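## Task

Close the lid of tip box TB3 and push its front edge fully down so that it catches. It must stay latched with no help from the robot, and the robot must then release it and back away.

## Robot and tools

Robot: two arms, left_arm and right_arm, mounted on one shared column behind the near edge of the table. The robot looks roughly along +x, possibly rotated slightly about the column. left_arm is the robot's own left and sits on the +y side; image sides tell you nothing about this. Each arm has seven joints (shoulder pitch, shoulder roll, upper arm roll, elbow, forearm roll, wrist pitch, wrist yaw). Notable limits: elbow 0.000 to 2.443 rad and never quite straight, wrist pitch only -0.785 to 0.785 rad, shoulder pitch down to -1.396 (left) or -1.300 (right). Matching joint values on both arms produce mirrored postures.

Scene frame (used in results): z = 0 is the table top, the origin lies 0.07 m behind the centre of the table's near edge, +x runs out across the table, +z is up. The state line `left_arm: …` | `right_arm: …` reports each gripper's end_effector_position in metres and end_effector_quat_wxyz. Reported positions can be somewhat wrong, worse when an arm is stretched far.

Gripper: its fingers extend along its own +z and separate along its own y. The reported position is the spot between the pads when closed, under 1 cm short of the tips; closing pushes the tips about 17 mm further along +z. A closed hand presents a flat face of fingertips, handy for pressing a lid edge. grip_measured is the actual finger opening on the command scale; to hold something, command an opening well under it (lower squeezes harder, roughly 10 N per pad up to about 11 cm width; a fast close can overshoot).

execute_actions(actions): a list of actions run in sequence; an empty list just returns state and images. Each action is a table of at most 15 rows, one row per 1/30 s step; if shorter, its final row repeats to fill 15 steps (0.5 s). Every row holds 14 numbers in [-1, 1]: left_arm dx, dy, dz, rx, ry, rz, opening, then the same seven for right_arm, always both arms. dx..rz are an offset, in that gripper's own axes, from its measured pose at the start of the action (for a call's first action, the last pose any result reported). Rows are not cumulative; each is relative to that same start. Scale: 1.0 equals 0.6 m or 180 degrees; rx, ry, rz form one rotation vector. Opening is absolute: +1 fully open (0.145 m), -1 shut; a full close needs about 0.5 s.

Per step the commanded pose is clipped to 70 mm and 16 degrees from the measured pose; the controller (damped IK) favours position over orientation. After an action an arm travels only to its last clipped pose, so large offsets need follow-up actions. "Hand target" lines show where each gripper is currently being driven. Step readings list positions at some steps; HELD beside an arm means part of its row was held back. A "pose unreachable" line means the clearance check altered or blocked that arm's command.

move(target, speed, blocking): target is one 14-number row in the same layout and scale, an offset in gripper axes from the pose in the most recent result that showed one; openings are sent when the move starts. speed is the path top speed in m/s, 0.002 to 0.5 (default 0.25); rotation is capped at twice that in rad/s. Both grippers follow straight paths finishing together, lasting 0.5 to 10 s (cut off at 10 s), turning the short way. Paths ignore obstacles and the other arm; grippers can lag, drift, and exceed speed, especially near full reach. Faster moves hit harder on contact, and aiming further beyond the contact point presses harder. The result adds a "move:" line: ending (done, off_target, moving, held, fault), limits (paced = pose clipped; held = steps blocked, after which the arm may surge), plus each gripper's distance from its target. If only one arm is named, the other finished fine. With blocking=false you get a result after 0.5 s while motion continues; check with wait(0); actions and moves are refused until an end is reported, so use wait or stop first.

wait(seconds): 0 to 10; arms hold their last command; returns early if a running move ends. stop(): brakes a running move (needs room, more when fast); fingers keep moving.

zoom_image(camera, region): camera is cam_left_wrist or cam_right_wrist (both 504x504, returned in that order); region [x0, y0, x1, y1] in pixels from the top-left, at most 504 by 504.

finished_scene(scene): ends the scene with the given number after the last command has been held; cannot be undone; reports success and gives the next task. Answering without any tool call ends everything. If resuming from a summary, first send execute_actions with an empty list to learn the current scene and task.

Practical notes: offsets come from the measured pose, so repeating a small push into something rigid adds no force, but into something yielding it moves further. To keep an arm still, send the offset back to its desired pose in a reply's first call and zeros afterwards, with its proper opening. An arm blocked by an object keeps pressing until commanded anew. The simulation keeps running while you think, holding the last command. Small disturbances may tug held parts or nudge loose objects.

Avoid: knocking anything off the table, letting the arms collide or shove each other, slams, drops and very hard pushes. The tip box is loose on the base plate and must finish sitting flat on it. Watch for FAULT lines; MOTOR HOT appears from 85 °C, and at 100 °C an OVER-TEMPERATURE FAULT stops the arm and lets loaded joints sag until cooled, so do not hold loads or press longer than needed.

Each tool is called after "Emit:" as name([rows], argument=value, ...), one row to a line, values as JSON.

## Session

Emit:
execute_actions(actions=[])

Scene clock: 0.00 s.
left_arm: end_effector_position=(+0.2275, +0.6006, +0.3946) grip_measured=+1.00 end_effector_quat_wxyz=(-0.256, +0.900, -0.014, +0.352) | right_arm: end_effector_position=(+0.1900, -0.0927, +0.1477) grip_measured=+1.00 end_effector_quat_wxyz=(+0.258, +0.408, +0.835, +0.264)
Joint positions: left_arm=[ 1.339  1.319 -0.905  0.714  0.267  0.507  0.823  0.145] | right_arm=[-0.48   0.716 -0.595  2.168 -1.483  0.448  0.708  0.145]
Joint velocities: left_arm=[-0.033 -0.011  0.002  0.002 -0.022 -0.037 -0.022 -0.   ] | right_arm=[ 0.011 -0.011  0.002 -0.002 -0.022  0.007  0.007 -0.   ]
Motor temperatures (°C, as the motors report them): left_arm=[25 25 24 25 25 26 24] | right_arm=[25 24 23 27 23 26 25]
Hand target (left_arm): +0.228, +0.601, +0.395; -0.256, +0.900, -0.014, +0.352
Hand target (right_arm): +0.190, -0.093, +0.148; +0.258, +0.408, +0.835, +0.264

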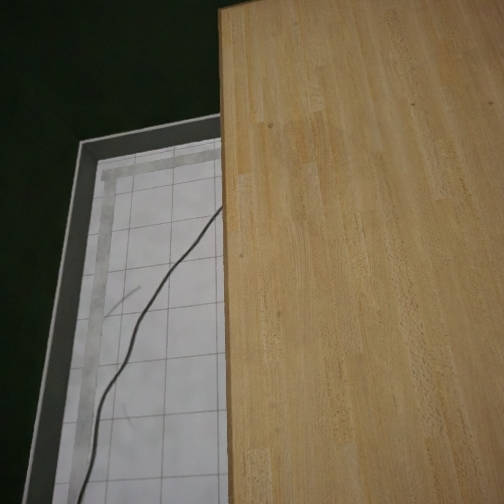

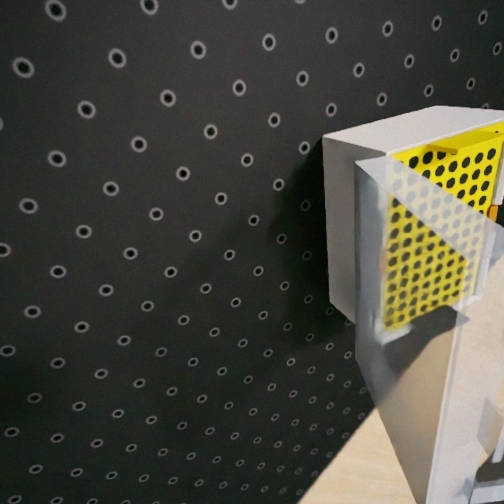

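Emit:
move(target=[0.04,0.4,-0.03,-0.244,0.183,0.242,1,-0.17,0,-0.14,0,0,0,-0.2])

Emit:
move(target=[0,0,0,0,0,0,1,0,0,0,0.077,0.136,0.444,-0.2], speed=0.4)

Scene clock: 15.97 s.
left_arm: end_effector_position=(+0.2735, +0.3784, +0.3124) grip_measured=+1.00 end_effector_quat_wxyz=(-0.010, +0.727, -0.525, +0.442) | right_arm: end_effector_position=(+0.1886, -0.1942, +0.2285) grip_measured=-0.20 end_effector_quat_wxyz=(+0.254, +0.410, +0.833, +0.270)
Joint positions: left_arm=[ 0.871  1.35  -0.899  1.178  0.57  -0.285  1.052  0.145] | right_arm=[-1.297  0.829  0.542  2.431 -0.992  0.024  0.492  0.061]
Joint velocities: left_arm=[-0.077  0.055 -0.002 -0.002 -0.037  0.022 -0.007 -0.   ] | right_arm=[-0.033 -0.033 -0.002 -0.002  0.007 -0.051 -0.007 -0.   ]
Motor temperatures (°C, as the motors report them): left_arm=[25 25 25 25 25 26 24] | right_arm=[25 24 23 28 23 26 25]
Hand target (left_arm): +0.272, +0.378, +0.310; -0.007, +0.728, -0.527, +0.438
Hand target (right_arm): +0.188, -0.194, +0.229; +0.253, +0.410, +0.834, +0.269
Off the commanded pose (left_arm): 0.005 m, 1 deg.
Off the commanded pose (right_arm): 0.003 m, 1 deg.
joint sent to its limit (right arm) — the command would take joint 1 (shoulder pitch) past its lower limit, so that joint was sent only as far as its limit.
move: off_target (left_arm)

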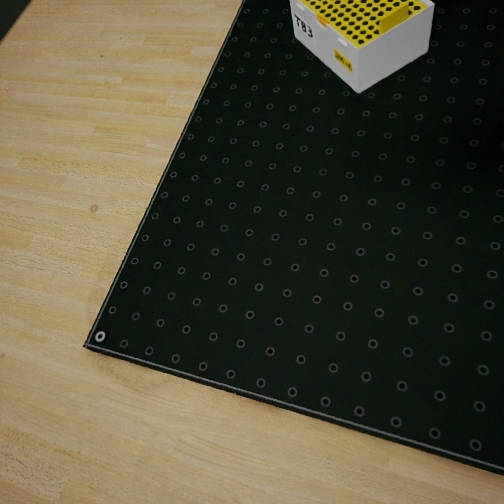

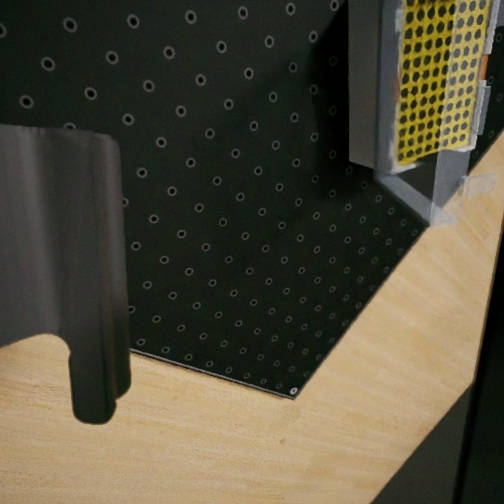

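Scene clock: 18.23 s.
left_arm: end_effector_position=(+0.2735, +0.3784, +0.3124) grip_measured=+1.00 end_effector_quat_wxyz=(-0.010, +0.727, -0.525, +0.442) | right_arm: end_effector_position=(+0.1909, -0.1944, +0.2323) grip_measured=-0.20 end_effector_quat_wxyz=(-0.188, +0.803, +0.437, +0.359)
Joint positions: left_arm=[ 0.871  1.35  -0.899  1.178  0.57  -0.285  1.052  0.145] | right_arm=[-1.016  0.76   0.704  2.13   0.42   0.327  0.902  0.061]
Joint velocities: left_arm=[ 0.055  0.055  0.007 -0.007  0.022  0.007 -0.022  0.   ] | right_arm=[ 0.033  0.011  0.012  0.012  0.037  0.007  0.007 -0.   ]
Motor temperatures (°C, as the motors report them): left_arm=[25 25 25 25 25 26 24] | right_arm=[25 24 23 28 23 26 25]
Hand target (left_arm): +0.274, +0.378, +0.312; -0.010, +0.727, -0.525, +0.442
Hand target (right_arm): +0.190, -0.194, +0.231; -0.191, +0.805, +0.435, +0.356
Off the commanded pose (left_arm): 0.000 m, 0 deg.
Off the commanded pose (right_arm): 0.004 m, 1 deg.
move: off_target (right_arm)

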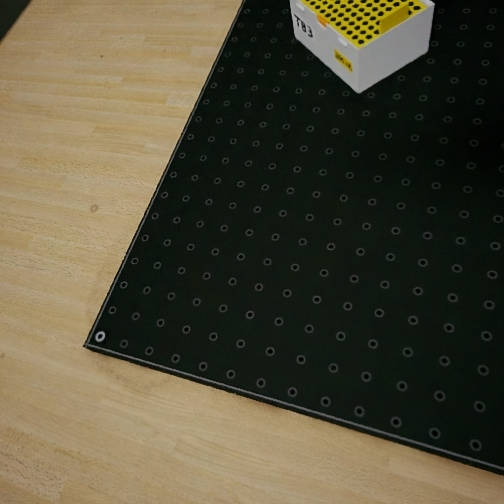

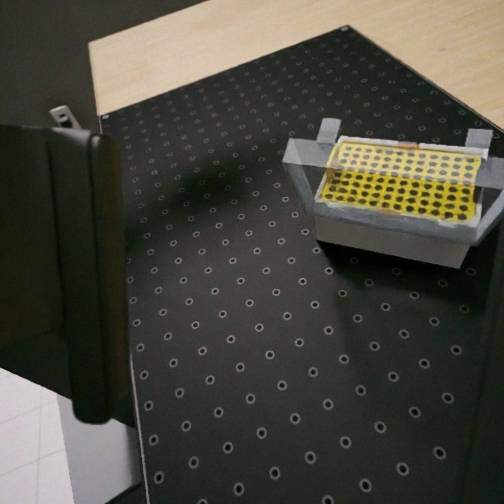

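Emit:
move(target=[0,0,0,0,0,0,1,-0.105,0.057,0.225,0,0,0,-0.2], speed=0.2)

Scene clock: 27.17 s.
left_arm: end_effector_position=(+0.2735, +0.3784, +0.3124) grip_measured=+1.00 end_effector_quat_wxyz=(-0.010, +0.727, -0.525, +0.442) | right_arm: end_effector_position=(+0.2524, -0.1694, +0.0963) grip_measured=-0.20 end_effector_quat_wxyz=(-0.186, +0.804, +0.437, +0.357)
Joint positions: left_arm=[ 0.871  1.35  -0.899  1.178  0.57  -0.285  1.052  0.145] | right_arm=[-0.32   0.679 -0.045  1.475  0.15   0.1    0.749  0.061]
Joint velocities: left_arm=[ 0.011  0.077 -0.002 -0.002 -0.081 -0.022 -0.066  0.   ] | right_arm=[-0.099 -0.121 -0.012  0.012  0.007  0.037  0.007 -0.   ]
Motor temperatures (°C, as the motors report them): left_arm=[25 25 25 25 25 26 24] | right_arm=[25 24 23 27 23 26 25]
Hand target (left_arm): +0.274, +0.378, +0.312; -0.010, +0.727, -0.525, +0.442
Hand target (right_arm): +0.253, -0.170, +0.096; -0.184, +0.804, +0.437, +0.358
Off the commanded pose (left_arm): 0.000 m, 0 deg.
Off the commanded pose (right_arm): 0.004 m, 0 deg.
move: off_target (right_arm)

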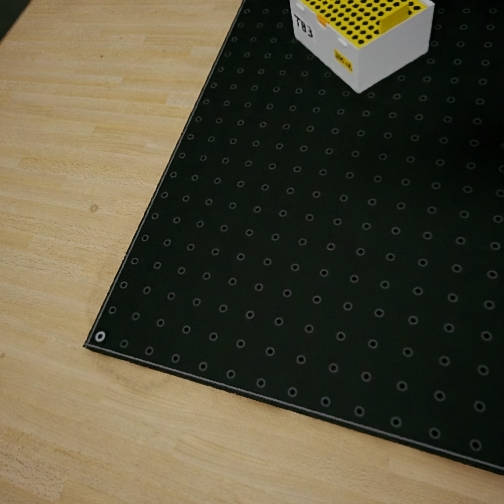

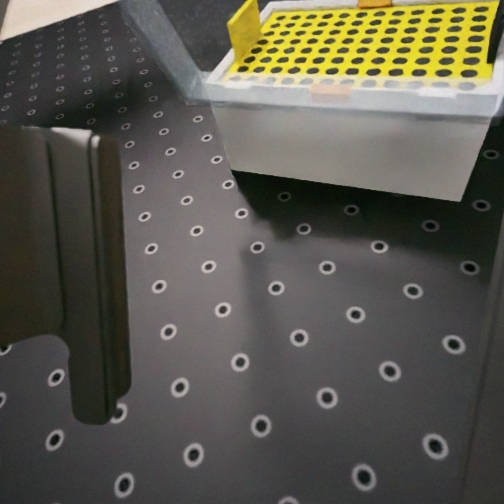

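Emit:
move(target=[0,0,0,0,0,0,1,0.115,0.015,0.085,0,0,0,-0.2], speed=0.05)

Scene clock: 32.33 s.
left_arm: end_effector_position=(+0.2735, +0.3784, +0.3124) grip_measured=+1.00 end_effector_quat_wxyz=(-0.010, +0.727, -0.525, +0.442) | right_arm: end_effector_position=(+0.3085, -0.1055, +0.1155) grip_measured=-0.20 end_effector_quat_wxyz=(-0.185, +0.802, +0.437, +0.361)
Joint positions: left_arm=[ 0.871  1.35  -0.899  1.178  0.57  -0.285  1.052  0.145] | right_arm=[-0.011  0.539 -0.191  1.459  0.041  0.344  0.741  0.061]
Joint velocities: left_arm=[-0.033 -0.055  0.007 -0.007 -0.037  0.022 -0.022 -0.   ] | right_arm=[-0.011  0.055  0.012 -0.002  0.007 -0.037 -0.051  0.   ]
Motor temperatures (°C, as the motors report them): left_arm=[25 25 25 25 25 26 24] | right_arm=[25 24 23 28 23 26 25]
Hand target (left_arm): +0.274, +0.378, +0.312; -0.010, +0.727, -0.525, +0.442
Hand target (right_arm): +0.308, -0.106, +0.113; -0.184, +0.805, +0.436, +0.358
Off the commanded pose (left_arm): 0.000 m, 0 deg.
Off the commanded pose (right_arm): 0.004 m, 1 deg.
move: off_target (right_arm)

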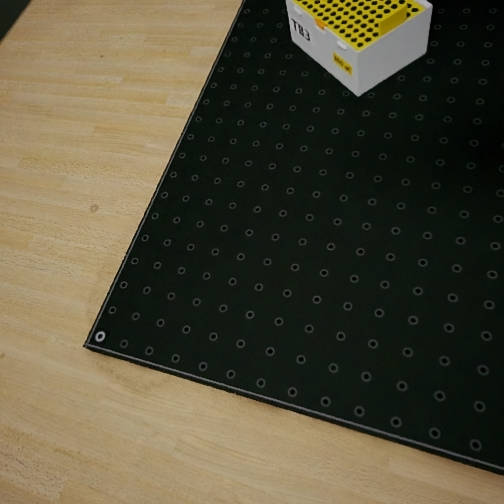

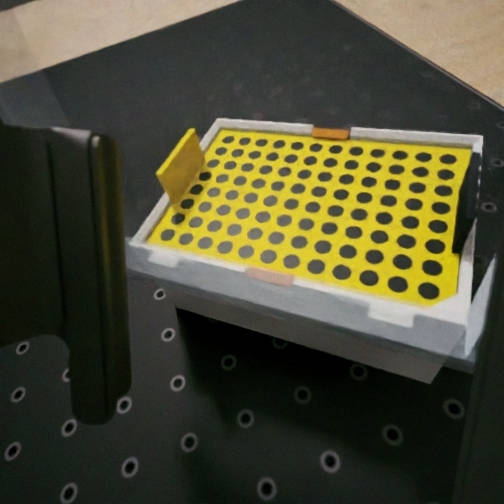

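Emit:
move(target=[0.17,0,0.06,0,0,0,1,0.09,0.02,0.03,-0.06,0,0.056,-0.2], speed=0.08)

Scene clock: 38.43 s.
left_arm: end_effector_position=(+0.3027, +0.2816, +0.3536) grip_measured=+1.00 end_effector_quat_wxyz=(-0.004, +0.727, -0.527, +0.441) | right_arm: end_effector_position=(+0.3457, -0.0690, +0.1438) grip_measured=-0.20 end_effector_quat_wxyz=(-0.143, +0.850, +0.331, +0.384)
Joint positions: left_arm=[ 1.013  1.285 -0.899  1.578  0.53   0.185  0.932  0.145] | right_arm=[ 0.089  0.33  -0.171  1.545 -0.015  0.659  0.532  0.061]
Joint velocities: left_arm=[-0.011  0.077 -0.002 -0.002 -0.022  0.081 -0.051 -0.   ] | right_arm=[ 0.055  0.011 -0.007 -0.007  0.022 -0.007 -0.037  0.   ]
Motor temperatures (°C, as the motors report them): left_arm=[25 25 25 25 25 26 24] | right_arm=[25 24 23 28 23 26 25]
Hand target (left_arm): +0.304, +0.283, +0.354; -0.008, +0.728, -0.524, +0.442
Hand target (right_arm): +0.347, -0.071, +0.144; -0.139, +0.851, +0.329, +0.384
Off the commanded pose (left_arm): 0.002 m, 1 deg.
Off the commanded pose (right_arm): 0.001 m, 0 deg.
move: done

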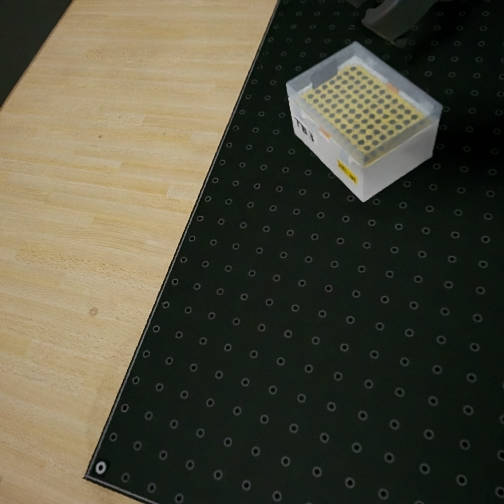

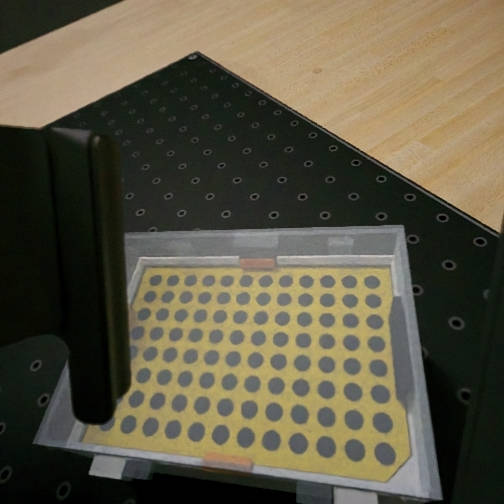

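Emit:
move(target=[0,0,0,0,0,0,1,0.035,-0.017,0.112,0,-0.14,0,-1], speed=0.1)

Scene clock: 46.67 s.
left_arm: end_effector_position=(+0.3027, +0.2816, +0.3536) grip_measured=+1.00 end_effector_quat_wxyz=(-0.004, +0.727, -0.526, +0.441) | right_arm: end_effector_position=(+0.3891, -0.0208, +0.1170) grip_measured=-1.00 end_effector_quat_wxyz=(-0.085, +0.901, +0.372, +0.204)
Joint positions: left_arm=[ 1.013  1.285 -0.899  1.578  0.53   0.186  0.932  0.145] | right_arm=[ 0.551 -0.159  0.156  0.997 -1.09   0.772  1.016  0.   ]
Joint velocities: left_arm=[ 0.055 -0.033 -0.002 -0.012 -0.051  0.022 -0.066 -0.   ] | right_arm=[-0.011 -0.033 -0.017 -0.012 -0.007 -0.037 -0.022 -0.   ]
Motor temperatures (°C, as the motors report them): left_arm=[26 25 25 25 25 26 24] | right_arm=[26 24 23 28 23 26 25]
Hand target (left_arm): +0.303, +0.282, +0.354; -0.004, +0.727, -0.527, +0.441
Hand target (right_arm): +0.388, -0.021, +0.116; -0.084, +0.902, +0.372, +0.201
Off the commanded pose (left_arm): 0.000 m, 0 deg.
Off the commanded pose (right_arm): 0.004 m, 4 deg.
joint sent to its limit (right arm) — the command would take joint 2 (shoulder roll) past its lower limit and joint 6 (wrist pitch) past its upper limit, so those joints were sent only as far as their limits.
move: off_target (right_arm)

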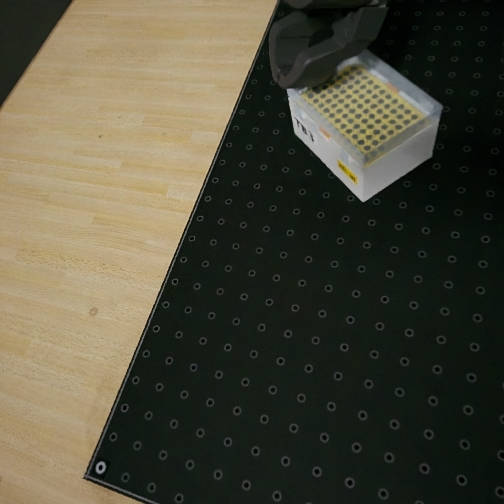

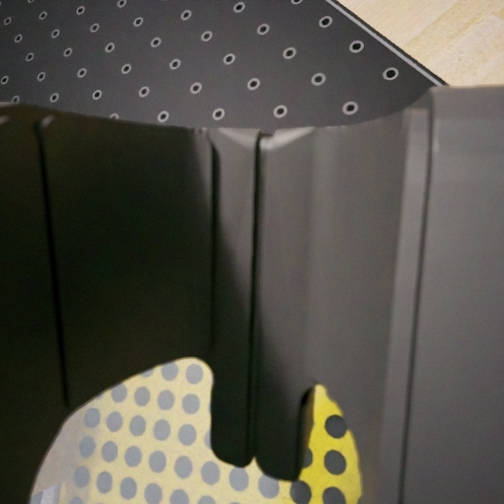

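Emit:
move(target=[0,0,0,0,0,0,1,0.005,0.017,0.012,0,0,0,-1], speed=0.05)

Emit:
move(target=[0,0,0,0,0,0,1,-0.026,0,0.045,0,0,0,-1], speed=0.03)

Emit:
zoom_image(camera="cam_left_wrist", region=[250,20,470,210])

Scene clock: 53.73 s.
left_arm: end_effector_position=(+0.3027, +0.2816, +0.3536) grip_measured=+1.00 end_effector_quat_wxyz=(-0.004, +0.727, -0.526, +0.441) | right_arm: end_effector_position=(+0.3998, -0.0236, +0.1125) grip_measured=-1.00 end_effector_quat_wxyz=(-0.087, +0.901, +0.372, +0.204)
Joint positions: left_arm=[ 1.013  1.285 -0.899  1.578  0.53   0.186  0.932  0.145] | right_arm=[ 0.611 -0.146  0.19   0.887 -1.071  0.731  0.972  0.   ]
Joint velocities: left_arm=[ 0.033 -0.033 -0.002 -0.002 -0.007  0.022  0.022 -0.   ] | right_arm=[-0.055 -0.099  0.007  0.002 -0.022 -0.022  0.007 -0.   ]
Motor temperatures (°C, as the motors report them): left_arm=[26 25 26 25 25 26 24] | right_arm=[26 24 23 28 23 26 25]
Hand target (left_arm): +0.303, +0.282, +0.354; -0.004, +0.727, -0.526, +0.441
Hand target (right_arm): +0.400, -0.024, +0.112; -0.086, +0.902, +0.372, +0.204
Off the commanded pose (left_arm): 0.000 m, 0 deg.
Off the commanded pose (right_arm): 0.001 m, 0 deg.
move: done

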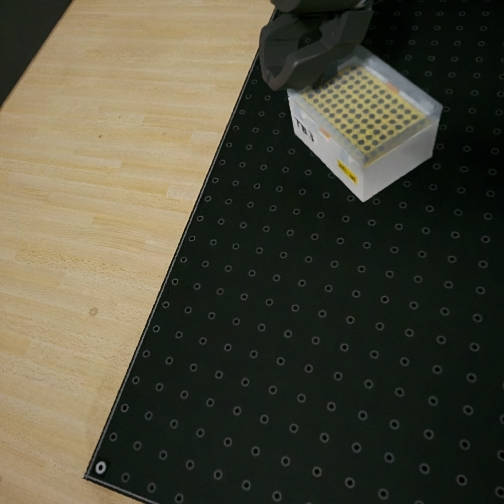

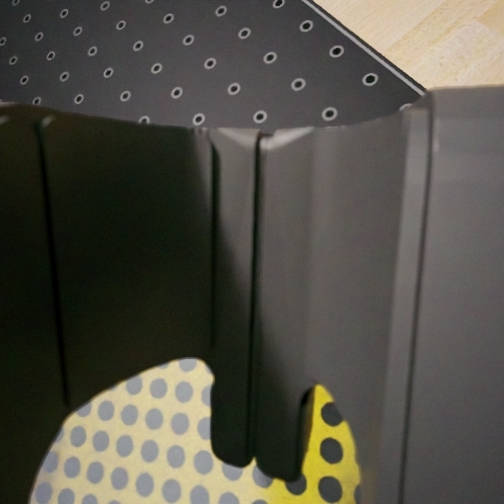

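Scene clock: 55.00 s.
left_arm: end_effector_position=(+0.3027, +0.2816, +0.3536) grip_measured=+1.00 end_effector_quat_wxyz=(-0.004, +0.727, -0.526, +0.441) | right_arm: end_effector_position=(+0.4079, -0.0185, +0.0982) grip_measured=-1.00 end_effector_quat_wxyz=(-0.097, +0.894, +0.374, +0.226)
Joint positions: left_arm=[ 1.013  1.285 -0.899  1.578  0.53   0.186  0.932  0.145] | right_arm=[ 0.647 -0.138  0.223  0.748 -0.982  0.622  0.849  0.   ]
Joint velocities: left_arm=[-0.055  0.033 -0.012  0.002  0.007  0.037 -0.007  0.   ] | right_arm=[ 0.033 -0.121 -0.032 -0.022  0.007 -0.081 -0.022 -0.   ]
Motor temperatures (°C, as the motors report them): left_arm=[26 25 26 25 25 26 24] | right_arm=[26 24 23 28 23 26 25]
Hand target (left_arm): +0.303, +0.282, +0.354; -0.004, +0.727, -0.526, +0.441
Hand target (right_arm): +0.397, -0.025, +0.082; -0.087, +0.901, +0.372, +0.204
Off the commanded pose (left_arm): 0.000 m, 0 deg.
Off the commanded pose (right_arm): 0.021 m, 3 deg.
move: off_target (right_arm)

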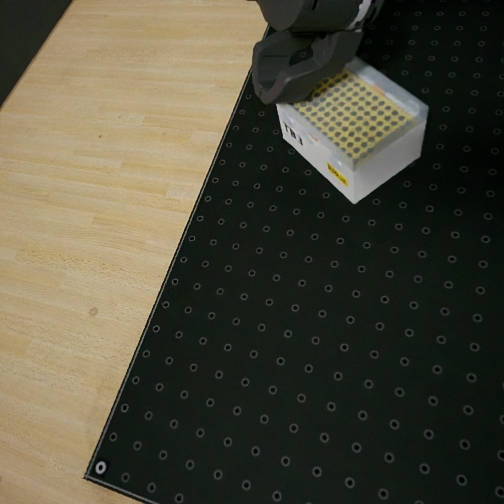

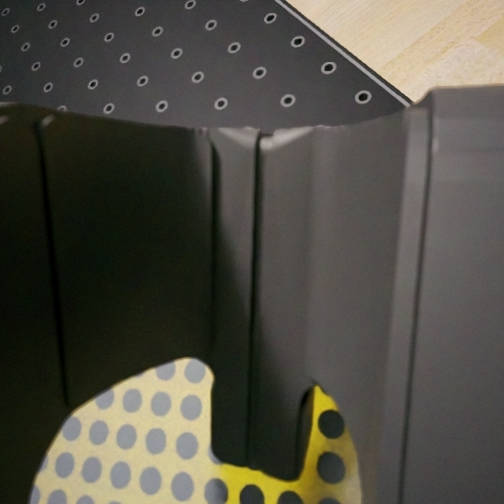

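Region (250, 20, 470, 210) of cam_left_wrist's 504x504 image, scaled by 2.291, with more detail than that image has; it fills the top 435 rows of this view, and the rest is white.

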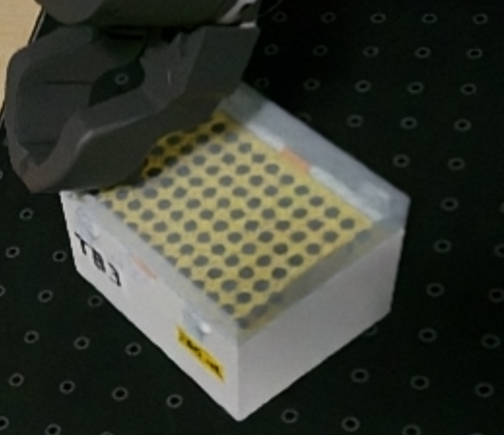

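Emit:
move(target=[0,0.05,0.15,0,0,0,1,0.034,-0.045,-0.012,0,-0.02,0,-1], speed=0.07)

Emit:
move(target=[0,0,0,0,0,0,1,-0.032,0,0.048,0,0,0,-1], speed=0.03)

Emit:
zoom_image(camera="cam_left_wrist", region=[200,0,500,250])

Scene clock: 65.17 s.
left_arm: end_effector_position=(+0.3366, +0.2249, +0.2845) grip_measured=+1.00 end_effector_quat_wxyz=(-0.001, +0.724, -0.530, +0.441) | right_arm: end_effector_position=(+0.3999, +0.0097, +0.1130) grip_measured=-1.00 end_effector_quat_wxyz=(-0.093, +0.894, +0.386, +0.206)
Joint positions: left_arm=[ 0.867  1.02  -0.931  1.547  0.368  0.235  0.723  0.145] | right_arm=[ 0.653 -0.159  0.056  0.795 -0.903  0.772  0.851  0.   ]
Joint velocities: left_arm=[-0.033 -0.011  0.007 -0.007  0.037 -0.007  0.022  0.   ] | right_arm=[-0.055 -0.011 -0.007  0.002 -0.022 -0.022  0.007  0.   ]
Motor temperatures (°C, as the motors report them): left_arm=[26 25 26 25 25 26 24] | right_arm=[26 24 23 28 23 26 25]
Hand target (left_arm): +0.337, +0.227, +0.283; -0.004, +0.727, -0.528, +0.439
Hand target (right_arm): +0.400, +0.010, +0.114; -0.095, +0.894, +0.386, +0.206
Off the commanded pose (left_arm): 0.002 m, 1 deg.
Off the commanded pose (right_arm): 0.002 m, 2 deg.
joint sent to its limit (right arm) — the command would take joint 2 (shoulder roll) past its lower limit and joint 6 (wrist pitch) past its upper limit, so those joints were sent only as far as their limits.
move: done

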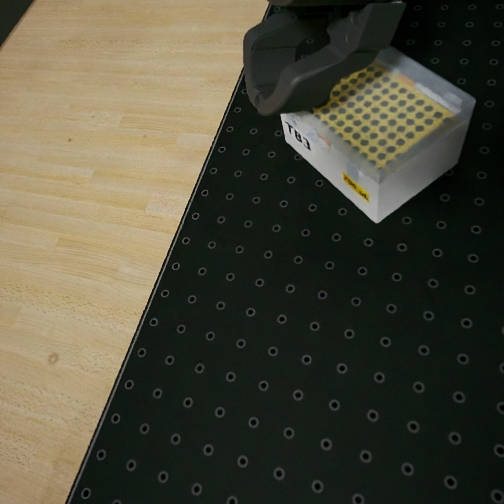

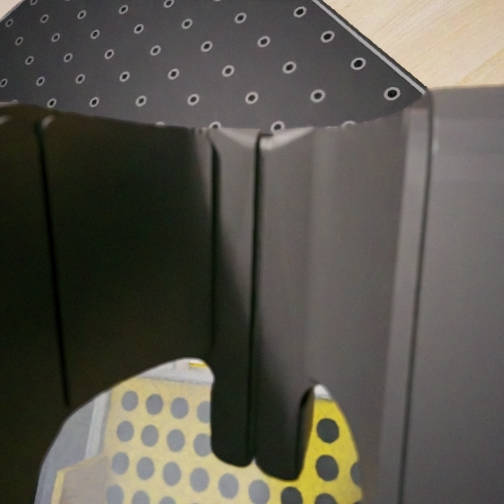

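Scene clock: 66.53 s.
left_arm: end_effector_position=(+0.3366, +0.2249, +0.2845) grip_measured=+1.00 end_effector_quat_wxyz=(-0.001, +0.724, -0.530, +0.441) | right_arm: end_effector_position=(+0.4070, +0.0202, +0.0981) grip_measured=-1.00 end_effector_quat_wxyz=(-0.112, +0.882, +0.392, +0.237)
Joint positions: left_arm=[ 0.867  1.02  -0.931  1.547  0.368  0.235  0.723  0.145] | right_arm=[ 0.691 -0.152  0.067  0.637 -0.78   0.621  0.722  0.   ]
Joint velocities: left_arm=[-0.099  0.099  0.022 -0.012 -0.095  0.007  0.022  0.   ] | right_arm=[-0.055 -0.011 -0.046  0.002  0.081  0.007 -0.095  0.   ]
Motor temperatures (°C, as the motors report them): left_arm=[26 25 26 25 25 26 24] | right_arm=[26 24 23 28 23 26 25]
Hand target (left_arm): +0.337, +0.225, +0.285; -0.001, +0.724, -0.530, +0.441
Hand target (right_arm): +0.396, +0.006, +0.080; -0.093, +0.894, +0.386, +0.207
Off the commanded pose (left_arm): 0.000 m, 0 deg.
Off the commanded pose (right_arm): 0.026 m, 4 deg.
move: off_target (right_arm)

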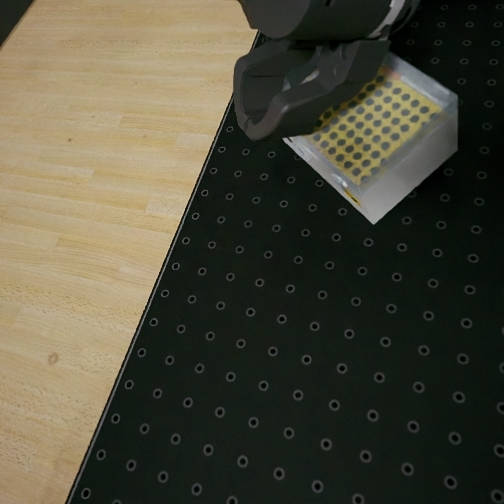

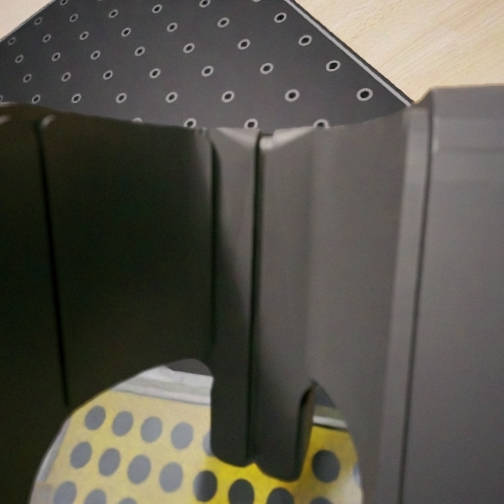

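Region (200, 0, 500, 250) of cam_left_wrist's 504x504 image, scaled by 1.680, with more detail than that image has.

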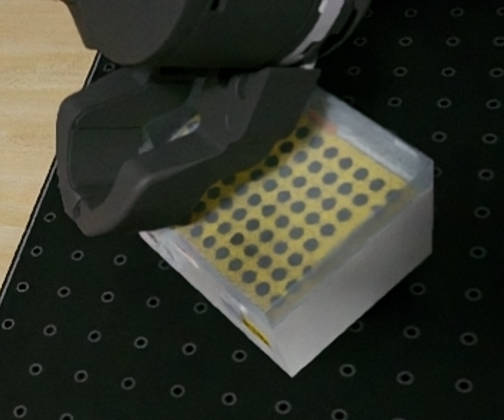

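Emit:
move(target=[-0.05,0,0.08,0,0,0,1,0.03,0,-0.06,0,0,0,-1], speed=0.06)

Emit:
move(target=[0,0,0,0,0,0,1,-0.05,0.15,-0.18,0,0,0,-1])

Emit:
zoom_image(camera="cam_left_wrist", region=[230,0,504,230])

Scene clock: 76.90 s.
left_arm: end_effector_position=(+0.3652, +0.2255, +0.2371) grip_measured=+1.00 end_effector_quat_wxyz=(-0.001, +0.724, -0.531, +0.440) | right_arm: end_effector_position=(+0.4076, +0.0186, +0.1401) grip_measured=-1.00 end_effector_quat_wxyz=(-0.110, +0.880, +0.394, +0.241)
Joint positions: left_arm=[ 0.838  0.835 -0.948  1.275  0.254  0.092  0.708  0.145] | right_arm=[ 0.649 -0.159  0.04   0.898 -0.897  0.772  0.915  0.   ]
Joint velocities: left_arm=[-0.077 -0.121 -0.012 -0.007  0.051 -0.007  0.022  0.   ] | right_arm=[-0.033 -0.011 -0.007  0.002 -0.022  0.022  0.037  0.   ]
Motor temperatures (°C, as the motors report them): left_arm=[26 25 26 26 25 26 24] | right_arm=[26 24 23 28 23 26 25]
Hand target (left_arm): +0.365, +0.225, +0.236; -0.002, +0.724, -0.531, +0.440
Hand target (right_arm): +0.406, +0.018, +0.138; -0.112, +0.881, +0.393, +0.237
Off the commanded pose (left_arm): 0.001 m, 0 deg.
Off the commanded pose (right_arm): 0.003 m, 1 deg.
joint sent to its limit (right arm) — the command would take joint 2 (shoulder roll) past its lower limit and joint 6 (wrist pitch) past its upper limit, so those joints were sent only as far as their limits.
move: done

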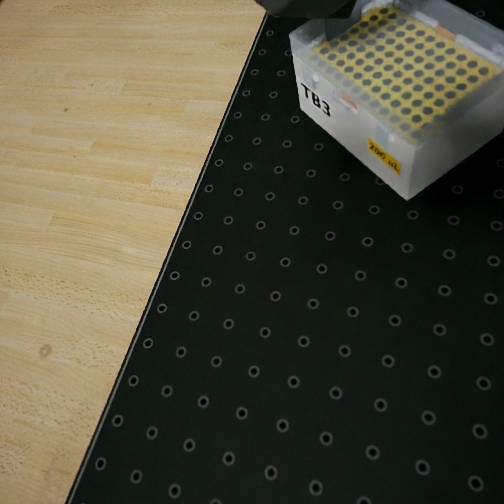

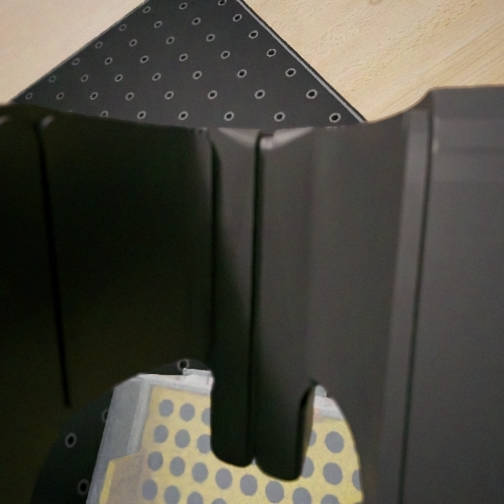

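Scene clock: 77.90 s.
left_arm: end_effector_position=(+0.3652, +0.2255, +0.2371) grip_measured=+1.00 end_effector_quat_wxyz=(-0.001, +0.724, -0.531, +0.440) | right_arm: end_effector_position=(+0.4201, -0.1033, +0.2171) grip_measured=-1.00 end_effector_quat_wxyz=(-0.108, +0.881, +0.394, +0.240)
Joint positions: left_arm=[ 0.838  0.835 -0.948  1.275  0.254  0.092  0.708  0.145] | right_arm=[ 0.682  0.156  0.129  1.198 -1.095  0.772  1.512  0.   ]
Joint velocities: left_arm=[ 0.011  0.077 -0.002  0.002 -0.007  0.037 -0.037 -0.   ] | right_arm=[-0.011  0.033 -0.012  0.007 -0.037  0.022  0.051  0.   ]
Motor temperatures (°C, as the motors report them): left_arm=[26 25 26 26 25 26 24] | right_arm=[26 24 23 28 23 26 25]
Hand target (left_arm): +0.365, +0.226, +0.237; -0.001, +0.724, -0.531, +0.440
Hand target (right_arm): +0.419, -0.103, +0.216; -0.110, +0.881, +0.393, +0.238
Off the commanded pose (left_arm): 0.000 m, 0 deg.
Off the commanded pose (right_arm): 0.002 m, 0 deg.
move: done

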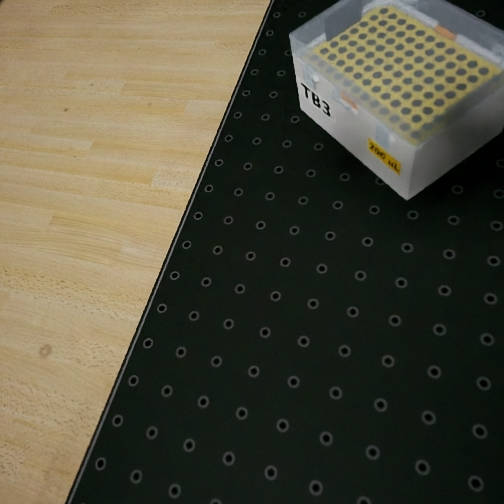

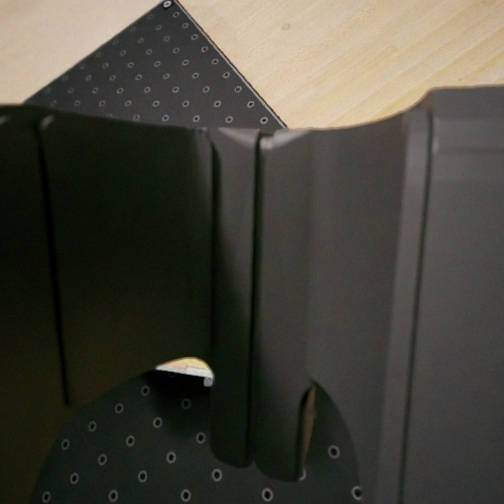

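Region (230, 0, 504, 230) of cam_left_wrist's 504x504 image, scaled by 1.839, with more detail than that image has; it fills the top 423 rows of this view, and the rest is white.

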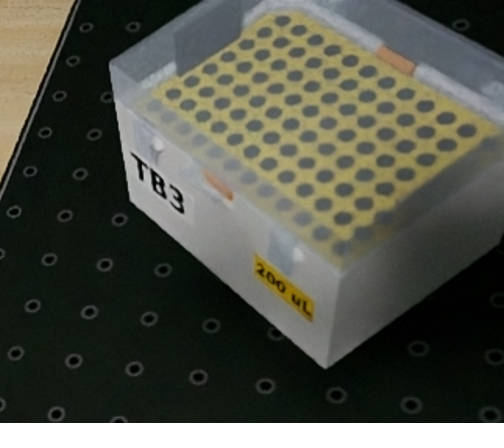

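Emit:
zoom_image(camera="cam_left_wrist", region=[280,40,440,190])

Region (280, 40, 440, 190) of cam_left_wrist's 504x504 image, scaled by 3.150, with more detail than that image has; it fills the top 472 rows of this view, and the rest is white.

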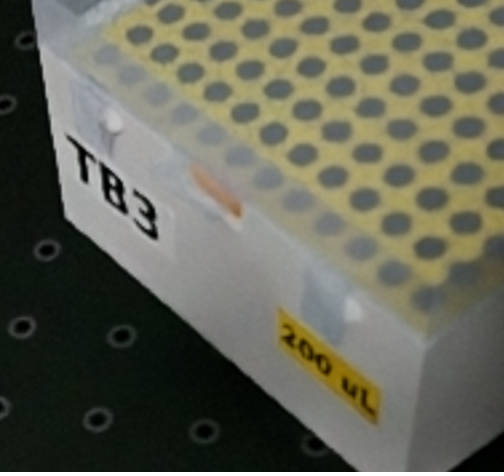

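Emit:
move(target=[-0.05,-0.1,-0.2,0,0,0,1,0,0.05,-0.05,0,0,0,1])

Emit:
finished_scene(scene=2)

Scene clock: 84.23 s.
left_arm: end_effector_position=(+0.3350, +0.3326, +0.3220) grip_measured=+1.00 end_effector_quat_wxyz=(-0.006, +0.725, -0.527, +0.444) | right_arm: end_effector_position=(+0.4325, -0.1372, +0.2437) grip_measured=+1.00 end_effector_quat_wxyz=(-0.104, +0.881, +0.393, +0.243)
Joint positions: left_arm=[ 1.031  1.099 -0.892  1.139  0.409 -0.076  1.057  0.145] | right_arm=[ 0.77   0.287  0.097  1.14  -1.029  0.761  1.576  0.145]
Joint velocities: left_arm=[ 0.011  0.011  0.007  0.007 -0.081  0.066 -0.007  0.   ] | right_arm=[ 0.011 -0.099 -0.007 -0.012 -0.007 -0.037 -0.007  0.   ]
Motor temperatures (°C, as the motors report them): left_arm=[26 25 26 26 25 26 24] | right_arm=[26 24 23 28 23 26 25]
Hand target (left_arm): +0.334, +0.331, +0.321; -0.002, +0.724, -0.529, +0.442
Hand target (right_arm): +0.432, -0.136, +0.243; -0.108, +0.881, +0.392, +0.240
Off the commanded pose (left_arm): 0.004 m, 1 deg.
Off the commanded pose (right_arm): 0.003 m, 1 deg.
joint sent to its limit (right arm) — the command would take joint 7 (wrist yaw) past its upper limit, so that joint was sent only as far as its limit.
move: off_target (left_arm)

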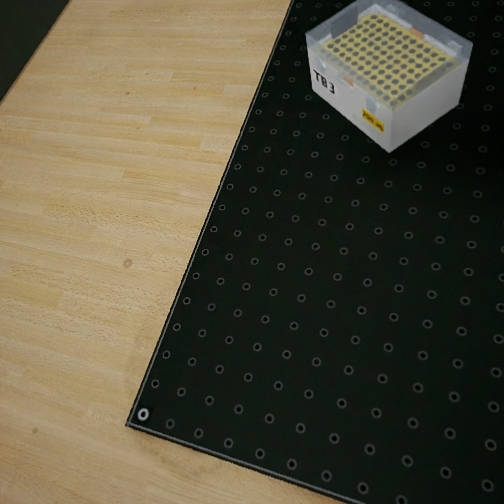

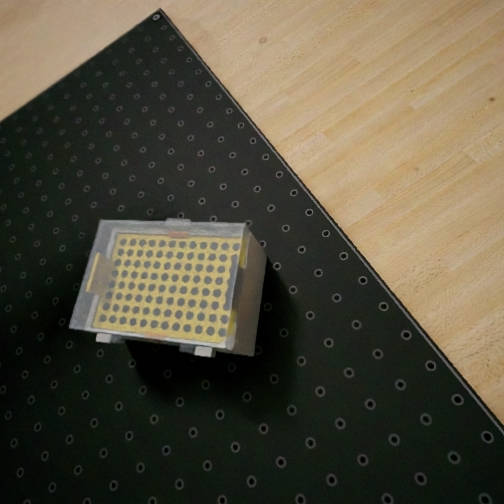

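The scene is finished: the task was done.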